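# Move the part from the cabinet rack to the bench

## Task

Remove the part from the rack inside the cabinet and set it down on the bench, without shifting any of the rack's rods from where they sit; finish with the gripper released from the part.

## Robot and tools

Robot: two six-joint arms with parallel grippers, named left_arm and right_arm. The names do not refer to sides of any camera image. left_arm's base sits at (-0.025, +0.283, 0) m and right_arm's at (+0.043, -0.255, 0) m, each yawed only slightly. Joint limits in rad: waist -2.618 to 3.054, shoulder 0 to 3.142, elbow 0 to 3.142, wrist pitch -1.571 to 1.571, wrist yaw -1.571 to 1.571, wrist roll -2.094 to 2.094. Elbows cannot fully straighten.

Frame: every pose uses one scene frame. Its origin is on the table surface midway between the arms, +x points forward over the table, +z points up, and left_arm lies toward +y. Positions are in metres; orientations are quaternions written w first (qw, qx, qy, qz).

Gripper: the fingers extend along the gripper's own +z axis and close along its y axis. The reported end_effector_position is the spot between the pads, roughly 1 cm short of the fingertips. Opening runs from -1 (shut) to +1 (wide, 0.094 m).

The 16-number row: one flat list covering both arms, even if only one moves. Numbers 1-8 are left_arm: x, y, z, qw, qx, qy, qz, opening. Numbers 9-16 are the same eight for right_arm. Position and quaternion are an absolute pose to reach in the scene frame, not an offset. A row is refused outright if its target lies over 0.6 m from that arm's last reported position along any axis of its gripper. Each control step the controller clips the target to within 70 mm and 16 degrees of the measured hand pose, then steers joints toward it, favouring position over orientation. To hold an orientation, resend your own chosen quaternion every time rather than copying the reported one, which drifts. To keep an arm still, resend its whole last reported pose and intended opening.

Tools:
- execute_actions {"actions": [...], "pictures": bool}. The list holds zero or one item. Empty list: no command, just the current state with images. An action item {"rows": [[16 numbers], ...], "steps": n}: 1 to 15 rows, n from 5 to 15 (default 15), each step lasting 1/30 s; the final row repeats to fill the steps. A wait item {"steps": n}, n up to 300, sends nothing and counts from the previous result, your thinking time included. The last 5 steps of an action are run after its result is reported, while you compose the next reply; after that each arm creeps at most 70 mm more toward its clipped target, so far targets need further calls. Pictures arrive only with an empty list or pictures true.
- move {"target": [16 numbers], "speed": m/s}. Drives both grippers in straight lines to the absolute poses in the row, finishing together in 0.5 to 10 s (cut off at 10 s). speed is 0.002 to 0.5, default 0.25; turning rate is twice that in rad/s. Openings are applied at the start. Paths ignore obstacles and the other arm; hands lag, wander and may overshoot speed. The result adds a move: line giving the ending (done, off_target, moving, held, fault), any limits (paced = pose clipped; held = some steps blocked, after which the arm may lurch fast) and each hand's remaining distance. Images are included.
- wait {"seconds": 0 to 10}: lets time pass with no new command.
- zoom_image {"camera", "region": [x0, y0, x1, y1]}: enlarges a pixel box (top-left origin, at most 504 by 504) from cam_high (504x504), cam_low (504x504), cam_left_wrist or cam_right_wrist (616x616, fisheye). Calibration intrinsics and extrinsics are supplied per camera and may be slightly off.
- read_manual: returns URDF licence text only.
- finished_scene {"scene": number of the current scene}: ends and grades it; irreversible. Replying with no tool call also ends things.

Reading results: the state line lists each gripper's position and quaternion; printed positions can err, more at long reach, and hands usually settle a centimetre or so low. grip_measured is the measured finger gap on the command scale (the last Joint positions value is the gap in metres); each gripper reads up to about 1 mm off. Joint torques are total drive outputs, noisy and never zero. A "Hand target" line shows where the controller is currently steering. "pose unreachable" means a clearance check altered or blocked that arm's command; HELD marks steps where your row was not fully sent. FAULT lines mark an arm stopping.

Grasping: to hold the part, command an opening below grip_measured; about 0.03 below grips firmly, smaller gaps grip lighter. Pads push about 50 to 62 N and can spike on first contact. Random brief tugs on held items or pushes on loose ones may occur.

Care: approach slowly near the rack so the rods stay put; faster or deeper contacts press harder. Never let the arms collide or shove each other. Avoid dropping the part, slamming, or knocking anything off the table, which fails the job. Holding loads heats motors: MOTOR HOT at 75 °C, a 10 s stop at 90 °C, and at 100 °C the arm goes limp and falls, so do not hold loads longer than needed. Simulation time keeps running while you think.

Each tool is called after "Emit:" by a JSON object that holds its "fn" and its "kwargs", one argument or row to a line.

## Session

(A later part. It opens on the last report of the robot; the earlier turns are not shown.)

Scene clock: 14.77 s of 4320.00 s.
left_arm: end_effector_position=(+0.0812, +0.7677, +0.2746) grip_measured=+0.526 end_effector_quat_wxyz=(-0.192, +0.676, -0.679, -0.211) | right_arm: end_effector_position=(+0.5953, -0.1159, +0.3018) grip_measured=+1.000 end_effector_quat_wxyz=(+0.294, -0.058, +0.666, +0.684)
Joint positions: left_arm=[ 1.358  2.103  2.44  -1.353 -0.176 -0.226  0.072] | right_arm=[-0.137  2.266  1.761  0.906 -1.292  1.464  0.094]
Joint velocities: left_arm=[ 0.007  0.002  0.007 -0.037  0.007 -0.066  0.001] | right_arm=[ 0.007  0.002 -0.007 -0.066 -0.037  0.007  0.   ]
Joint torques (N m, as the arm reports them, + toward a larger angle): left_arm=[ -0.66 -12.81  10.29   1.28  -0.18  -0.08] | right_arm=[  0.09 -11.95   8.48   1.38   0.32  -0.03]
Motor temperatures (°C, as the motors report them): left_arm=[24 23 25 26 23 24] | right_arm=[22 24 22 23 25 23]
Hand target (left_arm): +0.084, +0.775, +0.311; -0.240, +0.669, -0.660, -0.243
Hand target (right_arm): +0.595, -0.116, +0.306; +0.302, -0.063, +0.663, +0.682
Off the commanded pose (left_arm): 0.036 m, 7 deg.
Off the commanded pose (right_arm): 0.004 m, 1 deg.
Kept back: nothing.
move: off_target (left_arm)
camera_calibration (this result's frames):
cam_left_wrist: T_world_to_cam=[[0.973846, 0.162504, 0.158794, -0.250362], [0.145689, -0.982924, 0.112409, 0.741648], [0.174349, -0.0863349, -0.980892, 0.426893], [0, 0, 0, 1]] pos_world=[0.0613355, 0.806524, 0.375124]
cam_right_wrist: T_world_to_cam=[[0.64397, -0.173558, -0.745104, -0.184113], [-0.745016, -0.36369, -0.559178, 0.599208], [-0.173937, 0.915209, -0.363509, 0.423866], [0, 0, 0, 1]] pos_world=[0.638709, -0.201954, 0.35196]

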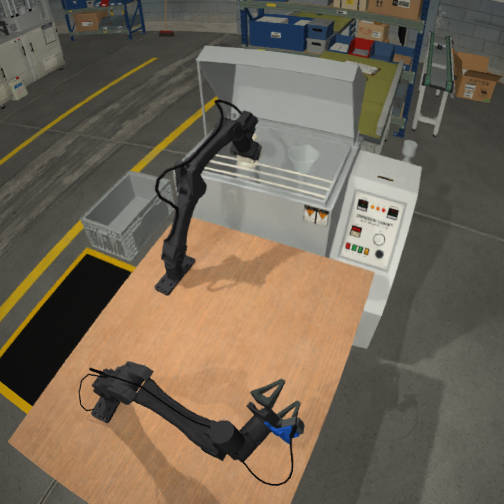

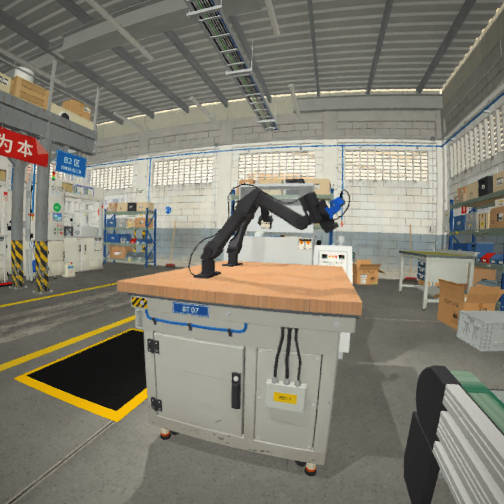

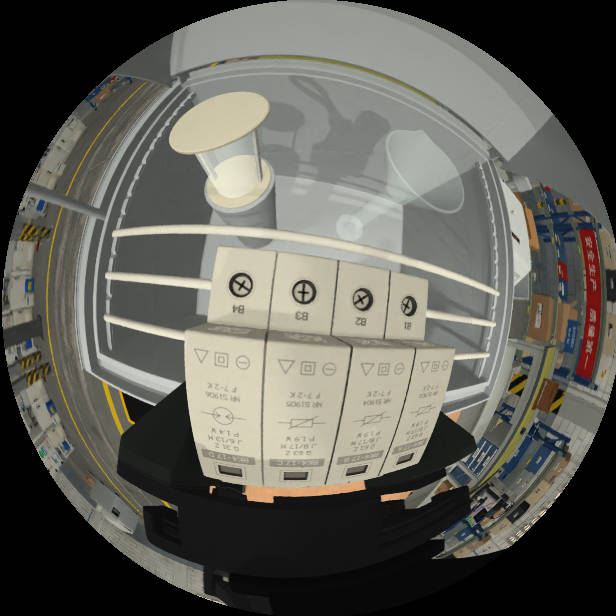

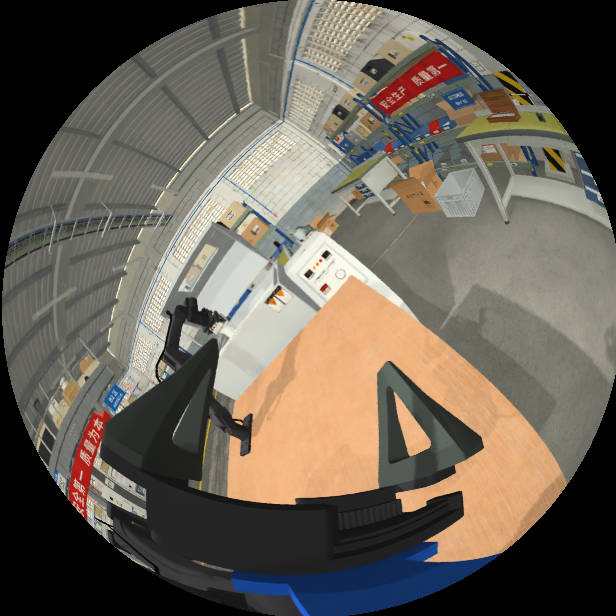

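Emit:
{"fn": "move", "kwargs": {
  "target": [0.3,0.46,0.29,0.355,-0.24,0.898,0.095,0.485,0.595,-0.116,0.306,0.302,-0.063,0.663,0.682,1],
  "speed": 0.25
}}

Emit:
{"fn": "move", "kwargs": {
  "target": [0.4,0.4,0.05,0.355,-0.24,0.898,0.095,0.485,0.595,-0.116,0.306,0.302,-0.063,0.663,0.682,1],
  "speed": 0.18
}}

Emit:
{"fn": "move", "kwargs": {
  "target": [0.4,0.4,0.027,0.355,-0.24,0.898,0.095,0.485,0.595,-0.116,0.306,0.302,-0.063,0.663,0.682,1],
  "speed": 0.04
}}

Emit:
{"fn": "zoom_image", "kwargs": {
  "camera": "cam_low",
  "region": [260, 230, 330, 280]
}}

Scene clock: 17.53 s of 4320.00 s.
left_arm: end_effector_position=(+0.2905, +0.4549, +0.2595) grip_measured=+0.528 end_effector_quat_wxyz=(+0.280, -0.245, +0.925, +0.081) | right_arm: end_effector_position=(+0.5953, -0.1159, +0.3018) grip_measured=+1.000 end_effector_quat_wxyz=(+0.294, -0.058, +0.666, +0.684)
Joint positions: left_arm=[ 0.546  1.431  1.538 -1.086 -0.035 -0.028  0.072] | right_arm=[-0.137  2.266  1.761  0.906 -1.292  1.464  0.094]
Joint velocities: left_arm=[-0.007 -0.022  0.017  0.037  0.007  0.007  0.   ] | right_arm=[ 0.012 -0.017  0.012  0.022 -0.007  0.051  0.   ]
Joint torques (N m, as the arm reports them, + toward a larger angle): left_arm=[-0.41 -8.81  7.43  1.73 -0.08  0.11] | right_arm=[  0.08 -11.91   8.51   1.39   0.33  -0.03]
Motor temperatures (°C, as the motors report them): left_arm=[24 23 25 26 23 24] | right_arm=[22 25 22 23 25 23]
Hand target (left_arm): +0.301, +0.462, +0.292; +0.346, -0.237, +0.902, +0.102
Hand target (right_arm): +0.595, -0.116, +0.306; +0.302, -0.063, +0.663, +0.682
Off the commanded pose (left_arm): 0.032 m, 9 deg.
Off the commanded pose (right_arm): 0.004 m, 1 deg.
Kept back: nothing.
move: off_target (left_arm)
camera_calibration (this result's frames):
cam_left_wrist: T_world_to_cam=[[0.619123, -0.765589, 0.174813, 0.120123], [-0.784733, -0.611569, 0.100885, 0.509736], [0.0296736, -0.199642, -0.97942, 0.441752], [0, 0, 0, 1]] pos_world=[0.312527, 0.491896, 0.360237]
cam_right_wrist: T_world_to_cam=[[0.64397, -0.173558, -0.745104, -0.184113], [-0.745016, -0.36369, -0.559178, 0.599208], [-0.173937, 0.915209, -0.363509, 0.423866], [0, 0, 0, 1]] pos_world=[0.638709, -0.201954, 0.35196]

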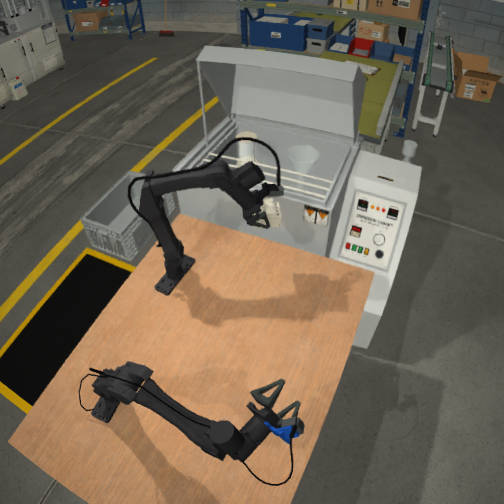

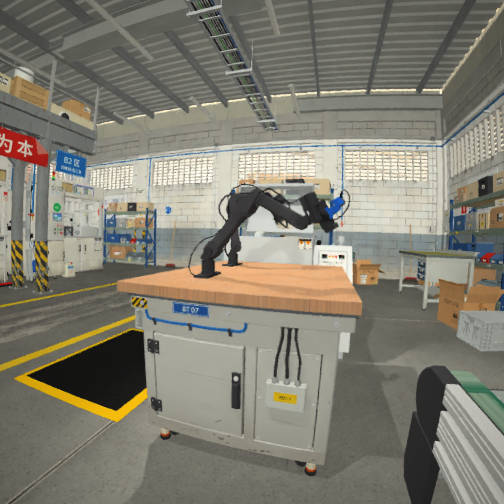

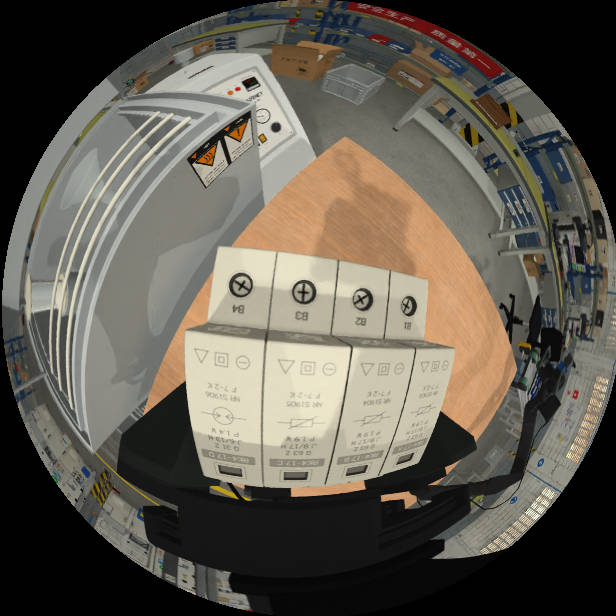

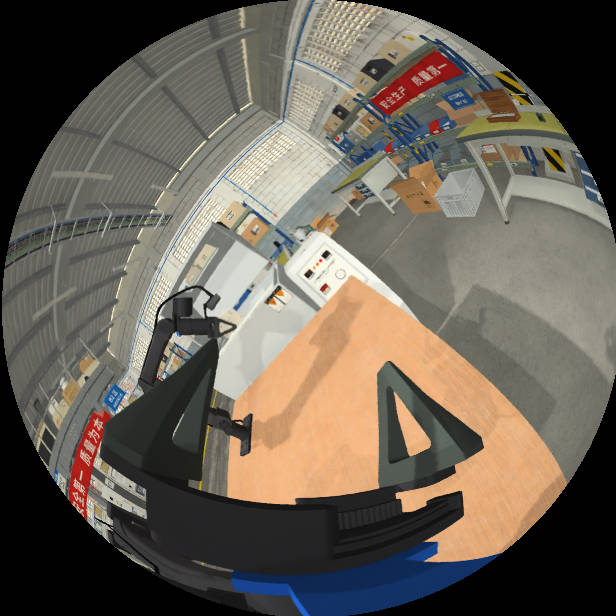

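Scene clock: 19.70 s of 4320.00 s.
left_arm: end_effector_position=(+0.3726, +0.3926, +0.0288) grip_measured=+0.528 end_effector_quat_wxyz=(+0.301, -0.232, +0.920, +0.090) | right_arm: end_effector_position=(+0.5953, -0.1159, +0.3018) grip_measured=+1.000 end_effector_quat_wxyz=(+0.294, -0.058, +0.666, +0.684)
Joint positions: left_arm=[ 0.241  1.75   0.879 -0.091 -0.214 -0.252  0.072] | right_arm=[-0.137  2.266  1.761  0.906 -1.292  1.464  0.094]
Joint velocities: left_arm=[-0.002 -0.002  0.007 -0.051  0.037  0.022 -0.   ] | right_arm=[ 0.002 -0.017 -0.002 -0.022  0.037 -0.022  0.   ]
Joint torques (N m, as the arm reports them, + toward a larger angle): left_arm=[-0.38 -8.5   7.31  1.65 -0.29 -0.07] | right_arm=[  0.06 -11.94   8.5    1.38   0.33  -0.03]
Motor temperatures (°C, as the motors report them): left_arm=[24 23 25 26 23 24] | right_arm=[22 25 23 23 25 23]
Hand target (left_arm): +0.393, +0.400, +0.051; +0.355, -0.239, +0.899, +0.098
Hand target (right_arm): +0.595, -0.116, +0.306; +0.302, -0.063, +0.663, +0.682
Off the commanded pose (left_arm): 0.035 m, 7 deg.
Off the commanded pose (right_arm): 0.004 m, 1 deg.
Kept back: nothing.
move: off_target (left_arm)
camera_calibration (this result's frames):
cam_left_wrist: T_world_to_cam=[[0.5976, -0.783721, 0.169278, 0.0772023], [-0.799484, -0.598462, 0.0516549, 0.5611], [0.0608236, -0.166204, -0.984214, 0.176421], [0, 0, 0, 1]] pos_world=[0.391724, 0.425624, 0.131583]
cam_right_wrist: T_world_to_cam=[[0.64397, -0.173558, -0.745104, -0.184113], [-0.745016, -0.36369, -0.559178, 0.599208], [-0.173937, 0.915209, -0.363509, 0.423866], [0, 0, 0, 1]] pos_world=[0.638709, -0.201954, 0.35196]

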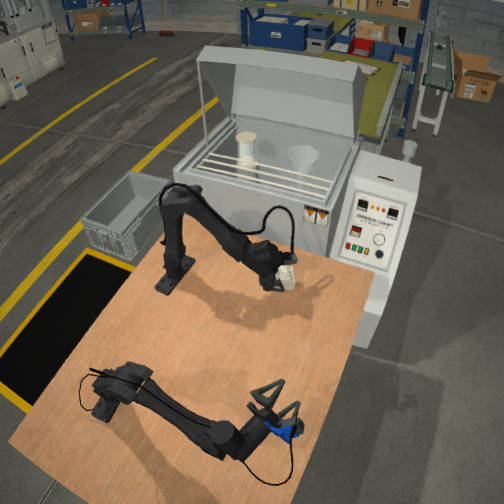

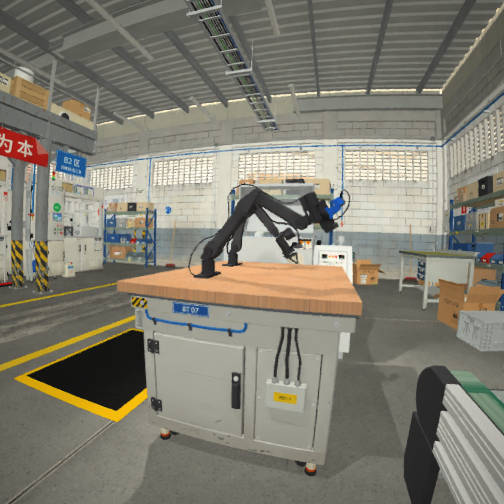

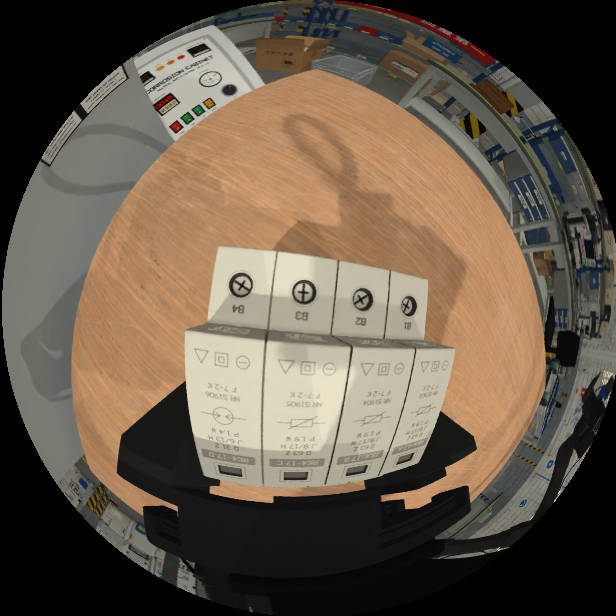

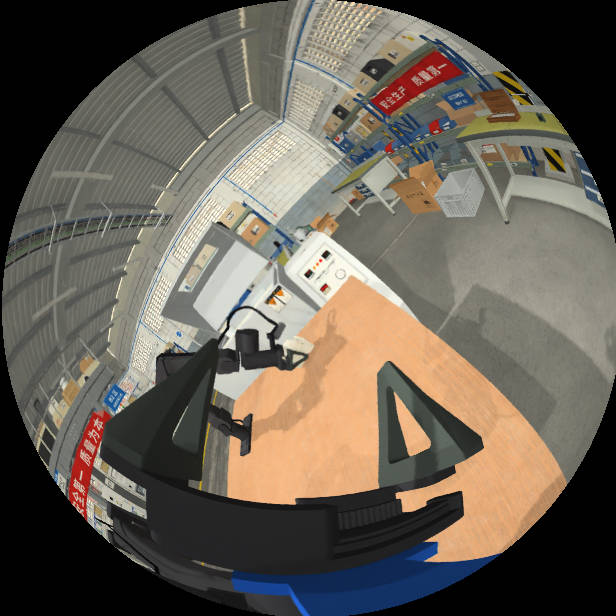

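Scene clock: 21.53 s of 4320.00 s.
left_arm: end_effector_position=(+0.3819, +0.3930, +0.0086) grip_measured=+0.528 end_effector_quat_wxyz=(+0.304, -0.233, +0.920, +0.086) | right_arm: end_effector_position=(+0.5953, -0.1159, +0.3018) grip_measured=+1.000 end_effector_quat_wxyz=(+0.294, -0.058, +0.666, +0.684)
Joint positions: left_arm=[ 0.241  1.831  0.879 -0.005 -0.207 -0.257  0.072] | right_arm=[-0.137  2.266  1.761  0.906 -1.292  1.464  0.094]
Joint velocities: left_arm=[-0.007  0.002 -0.002 -0.007 -0.081 -0.037 -0.001] | right_arm=[ 0.002  0.022  0.007  0.037 -0.007 -0.081  0.   ]
Joint torques (N m, as the arm reports them, + toward a larger angle): left_arm=[-0.25 -9.34  5.82  1.68 -0.3  -0.06] | right_arm=[  0.06 -11.94   8.48   1.39   0.32  -0.03]
Motor temperatures (°C, as the motors report them): left_arm=[24 24 25 27 23 24] | right_arm=[22 25 23 23 25 23]
Hand target (left_arm): +0.398, +0.400, +0.027; +0.353, -0.241, +0.899, +0.093
Hand target (right_arm): +0.595, -0.116, +0.306; +0.302, -0.063, +0.663, +0.682
Off the commanded pose (left_arm): 0.027 m, 7 deg.
Off the commanded pose (right_arm): 0.004 m, 1 deg.
Kept back: nothing.
move: off_target (left_arm)
camera_calibration (this result's frames):
cam_left_wrist: T_world_to_cam=[[0.596194, -0.782643, 0.178948, 0.0754317], [-0.799995, -0.597885, 0.0504179, 0.569815], [0.0675314, -0.173217, -0.982566, 0.156142], [0, 0, 0, 1]] pos_world=[0.400333, 0.426766, 0.111193]
cam_right_wrist: T_world_to_cam=[[0.64397, -0.173558, -0.745104, -0.184113], [-0.745016, -0.36369, -0.559178, 0.599208], [-0.173937, 0.915209, -0.363509, 0.423866], [0, 0, 0, 1]] pos_world=[0.638709, -0.201954, 0.35196]

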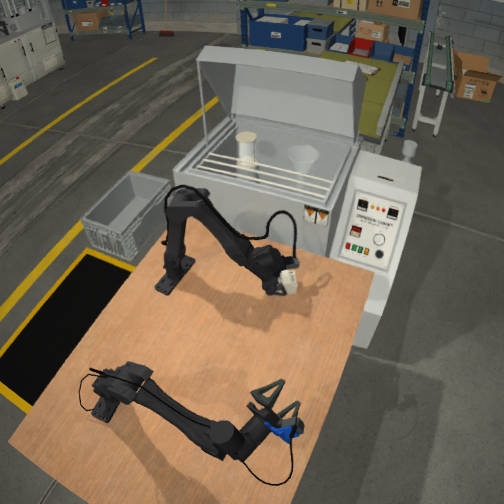

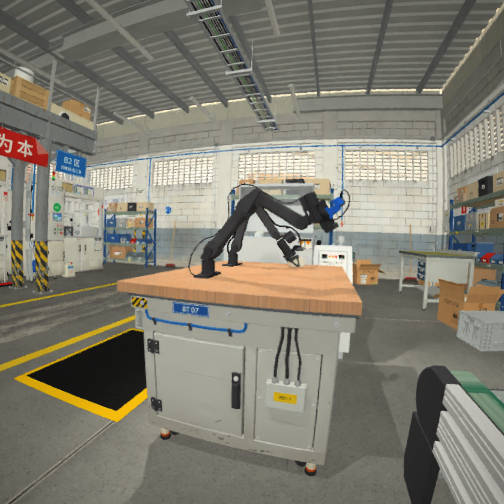

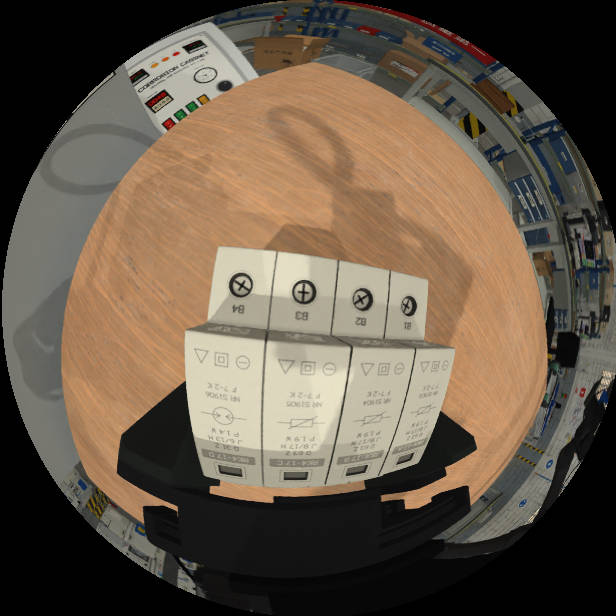

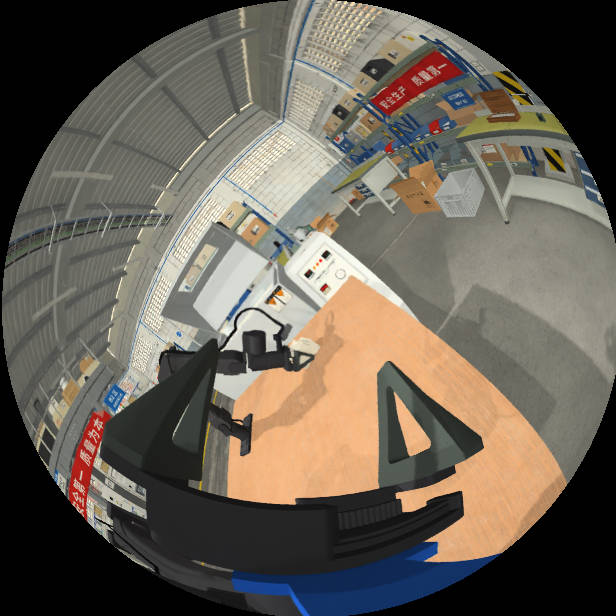

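Region (260, 230, 330, 280) of cam_low's 504x504 image, scaled by 7.200, with more detail than that image has; it fills the top 360 rows of this view, and the rest is white.

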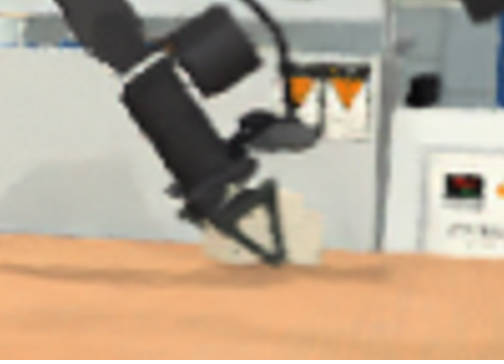

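Still a small gap; go a bit lower.

Emit:
{"fn": "move", "kwargs": {
  "target": [0.4,0.4,0.016,0.365,-0.239,0.894,0.098,0.485,0.595,-0.116,0.306,0.302,-0.063,0.663,0.682,1],
  "speed": 0.04
}}

Emit:
{"fn": "zoom_image", "kwargs": {
  "camera": "cam_low",
  "region": [260, 230, 330, 280]
}}

Scene clock: 23.67 s of 4320.00 s.
left_arm: end_effector_position=(+0.3887, +0.3960, +0.0051) grip_measured=+0.528 end_effector_quat_wxyz=(+0.332, -0.237, +0.909, +0.088) | right_arm: end_effector_position=(+0.5953, -0.1159, +0.3018) grip_measured=+1.000 end_effector_quat_wxyz=(+0.294, -0.058, +0.666, +0.684)
Joint positions: left_arm=[ 0.241  1.854  0.843  0.112 -0.217 -0.26   0.072] | right_arm=[-0.137  2.266  1.761  0.906 -1.292  1.464  0.094]
Joint velocities: left_arm=[ 0.002  0.017  0.012  0.066  0.022  0.022 -0.001] | right_arm=[-0.002 -0.002  0.012 -0.081 -0.022 -0.022  0.   ]
Joint torques (N m, as the arm reports them, + toward a larger angle): left_arm=[-0.68 -8.23  5.55  1.62 -0.26  0.  ] | right_arm=[  0.06 -11.93   8.5    1.38   0.33  -0.03]
Motor temperatures (°C, as the motors report them): left_arm=[24 24 25 27 23 24] | right_arm=[22 25 23 23 25 23]
Hand target (left_arm): +0.400, +0.400, +0.016; +0.364, -0.240, +0.895, +0.096
Hand target (right_arm): +0.595, -0.116, +0.306; +0.302, -0.063, +0.663, +0.682
Off the commanded pose (left_arm): 0.016 m, 4 deg.
Off the commanded pose (right_arm): 0.004 m, 1 deg.
Kept back: nothing.
move: off_target (left_arm)
camera_calibration (this result's frames):
cam_left_wrist: T_world_to_cam=[[0.592017, -0.780574, 0.20055, 0.0749961], [-0.796104, -0.605137, -0.00522225, 0.578857], [0.125436, -0.156567, -0.97967, 0.123626], [0, 0, 0, 1]] pos_world=[0.400925, 0.428184, 0.109095]
cam_right_wrist: T_world_to_cam=[[0.64397, -0.173558, -0.745104, -0.184113], [-0.745016, -0.36369, -0.559178, 0.599208], [-0.173937, 0.915209, -0.363509, 0.423866], [0, 0, 0, 1]] pos_world=[0.638709, -0.201954, 0.35196]

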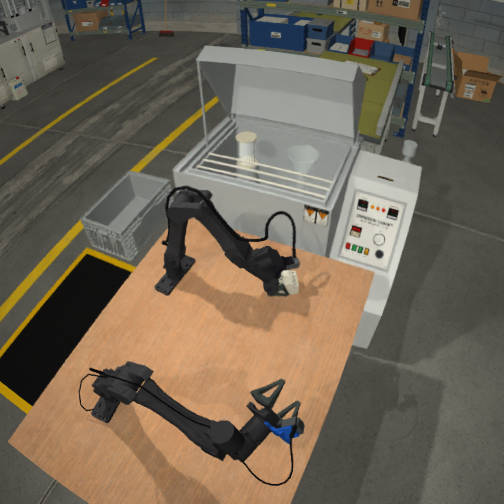

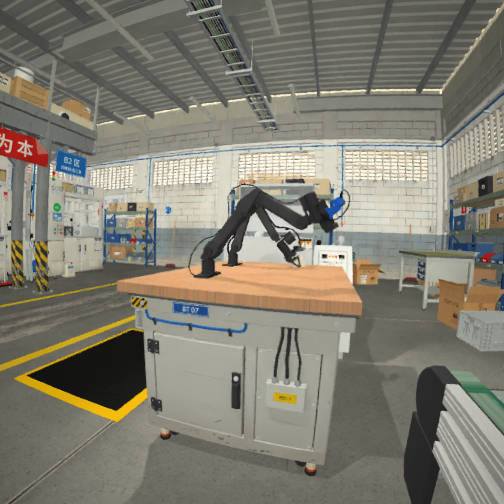

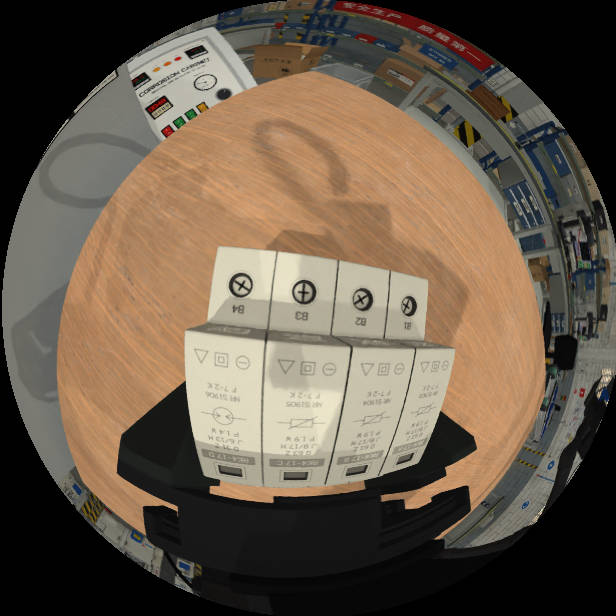

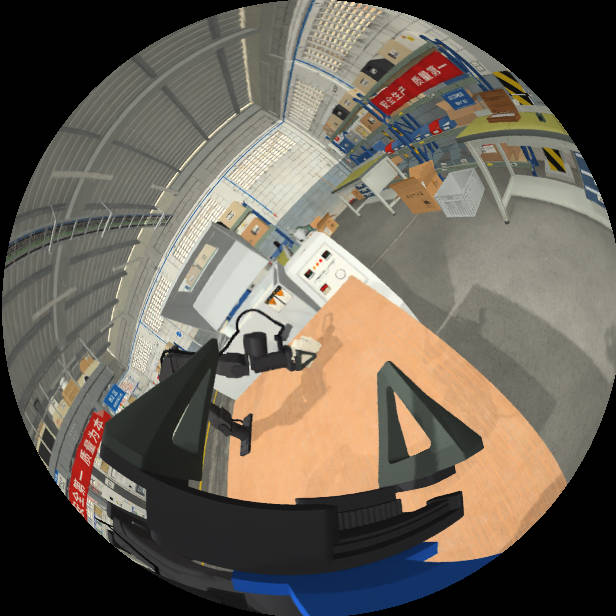

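Region (260, 230, 330, 280) of cam_low's 504x504 image, scaled by 7.200, with more detail than that image has; it fills the top 360 rows of this view, and the rest is white.

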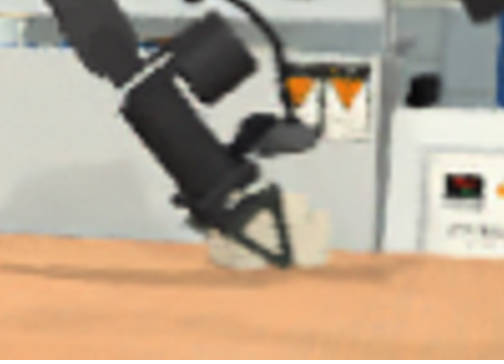

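Within a few mm, near edge touching. Release.

Emit:
{"fn": "move", "kwargs": {
  "target": [0.4,0.4,0.016,0.35,-0.24,0.9,0.094,1,0.595,-0.116,0.306,0.302,-0.063,0.663,0.682,1],
  "speed": 0.04
}}

Emit:
{"fn": "move", "kwargs": {
  "target": [0.36,0.38,0.13,0.35,-0.24,0.9,0.094,1,0.595,-0.116,0.306,0.302,-0.063,0.663,0.682,1],
  "speed": 0.15
}}

Scene clock: 24.67 s of 4320.00 s.
left_arm: end_effector_position=(+0.3885, +0.3961, +0.0050) grip_measured=+1.000 end_effector_quat_wxyz=(+0.332, -0.237, +0.909, +0.089) | right_arm: end_effector_position=(+0.5953, -0.1159, +0.3018) grip_measured=+1.000 end_effector_quat_wxyz=(+0.294, -0.058, +0.666, +0.684)
Joint positions: left_arm=[ 0.241  1.854  0.843  0.112 -0.218 -0.26   0.094] | right_arm=[-0.137  2.266  1.761  0.906 -1.292  1.464  0.094]
Joint velocities: left_arm=[ 0.017 -0.012 -0.027  0.007 -0.022 -0.037  0.   ] | right_arm=[ 0.002 -0.002 -0.012 -0.022  0.051 -0.007  0.   ]
Joint torques (N m, as the arm reports them, + toward a larger angle): left_arm=[-0.23 -8.04  8.26  1.18 -0.2   0.04] | right_arm=[  0.06 -11.93   8.52   1.39   0.33  -0.03]
Motor temperatures (°C, as the motors report them): left_arm=[24 24 25 27 23 24] | right_arm=[22 26 23 23 25 23]
Hand target (left_arm): +0.400, +0.400, +0.016; +0.350, -0.240, +0.900, +0.094
Hand target (right_arm): +0.595, -0.116, +0.306; +0.302, -0.063, +0.663, +0.682
Off the commanded pose (left_arm): 0.016 m, 2 deg.
Off the commanded pose (right_arm): 0.004 m, 1 deg.
Kept back: nothing.
move: off_target (left_arm)
camera_calibration (this result's frames):
cam_left_wrist: T_world_to_cam=[[0.592604, -0.780329, 0.199769, 0.0749416], [-0.795674, -0.605699, -0.00563337, 0.578862], [0.125396, -0.155613, -0.979827, 0.123214], [0, 0, 0, 1]] pos_world=[0.400724, 0.428269, 0.109018]
cam_right_wrist: T_world_to_cam=[[0.64397, -0.173558, -0.745104, -0.184113], [-0.745016, -0.36369, -0.559178, 0.599208], [-0.173937, 0.915209, -0.363509, 0.423866], [0, 0, 0, 1]] pos_world=[0.638709, -0.201954, 0.35196]

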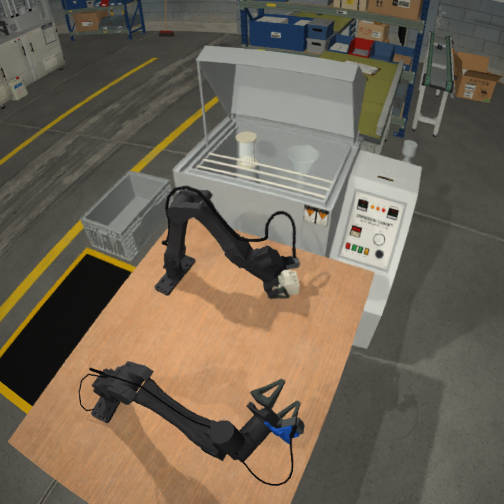

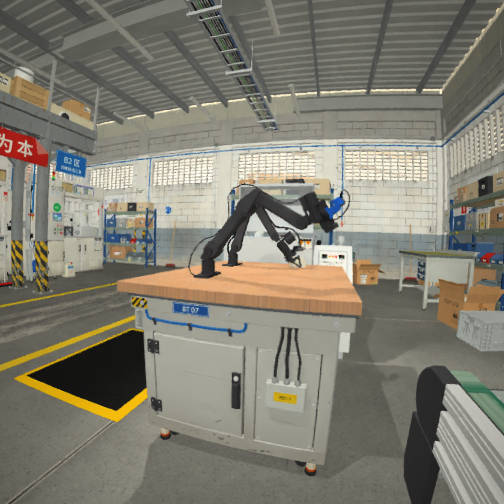

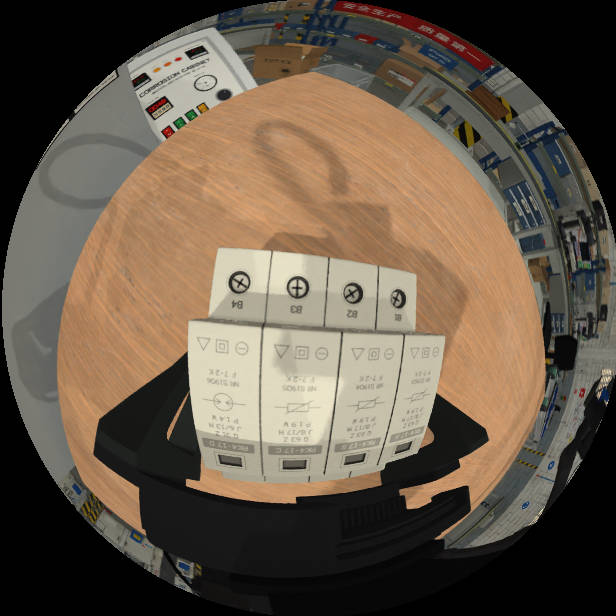

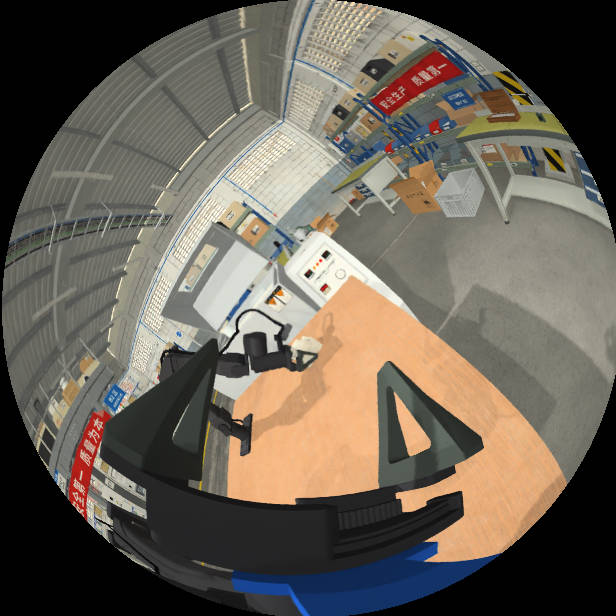

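Scene clock: 26.20 s of 4320.00 s.
left_arm: end_effector_position=(+0.3587, +0.3800, +0.1128) grip_measured=+1.000 end_effector_quat_wxyz=(+0.335, -0.237, +0.907, +0.091) | right_arm: end_effector_position=(+0.5953, -0.1159, +0.3018) grip_measured=+1.000 end_effector_quat_wxyz=(+0.294, -0.058, +0.666, +0.684)
Joint positions: left_arm=[ 0.2    1.503  0.945 -0.341 -0.249 -0.29   0.094] | right_arm=[-0.137  2.266  1.761  0.906 -1.292  1.464  0.094]
Joint velocities: left_arm=[-0.007 -0.002 -0.007 -0.051  0.037  0.037  0.   ] | right_arm=[-0.022  0.007 -0.012  0.022 -0.037 -0.037  0.   ]
Joint torques (N m, as the arm reports them, + toward a larger angle): left_arm=[-0.77 -7.69  9.71  0.97 -0.21 -0.05] | right_arm=[  0.06 -11.95   8.49   1.39   0.32  -0.03]
Motor temperatures (°C, as the motors report them): left_arm=[24 24 25 27 23 24] | right_arm=[22 26 23 23 25 23]
Hand target (left_arm): +0.363, +0.381, +0.130; +0.351, -0.240, +0.900, +0.094
Hand target (right_arm): +0.595, -0.116, +0.306; +0.302, -0.063, +0.663, +0.682
Off the commanded pose (left_arm): 0.017 m, 2 deg.
Off the commanded pose (right_arm): 0.004 m, 1 deg.
Kept back: nothing.
move: off_target (left_arm)
camera_calibration (this result's frames):
cam_left_wrist: T_world_to_cam=[[0.592077, -0.781202, 0.197911, 0.0591855], [-0.795111, -0.606291, -0.0144947, 0.546958], [0.131315, -0.14878, -0.980113, 0.225424], [0, 0, 0, 1]] pos_world=[0.370248, 0.41139, 0.217156]
cam_right_wrist: T_world_to_cam=[[0.64397, -0.173558, -0.745104, -0.184113], [-0.745016, -0.36369, -0.559178, 0.599208], [-0.173937, 0.915209, -0.363509, 0.423866], [0, 0, 0, 1]] pos_world=[0.638709, -0.201954, 0.35196]

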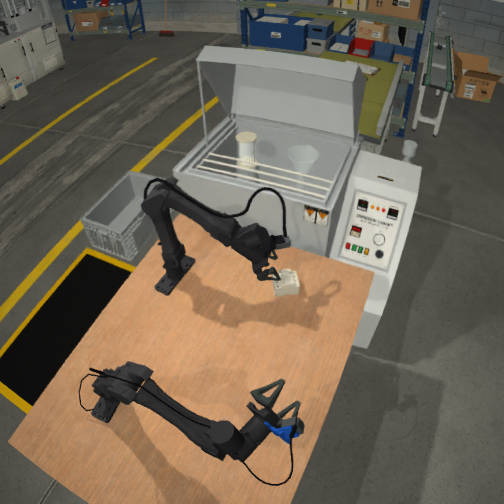

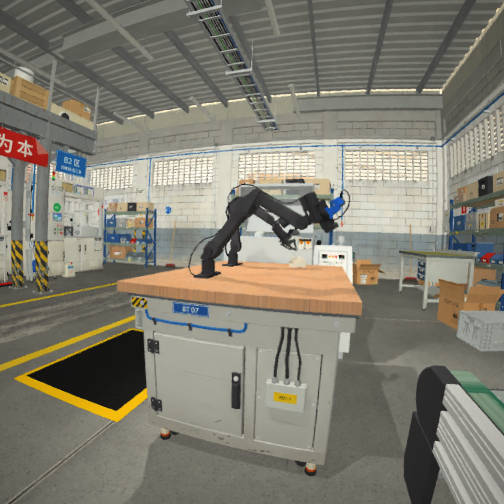

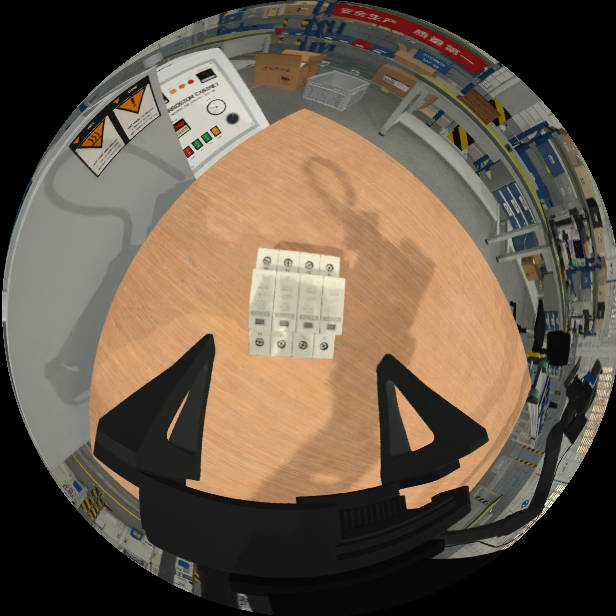

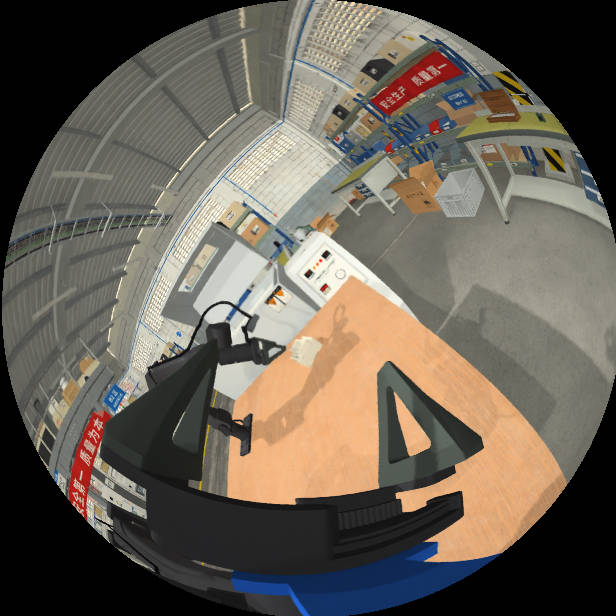

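Emit:
{"fn": "finished_scene", "kwargs": {
  "scene": 2
}}

The scene is finished: the task was done.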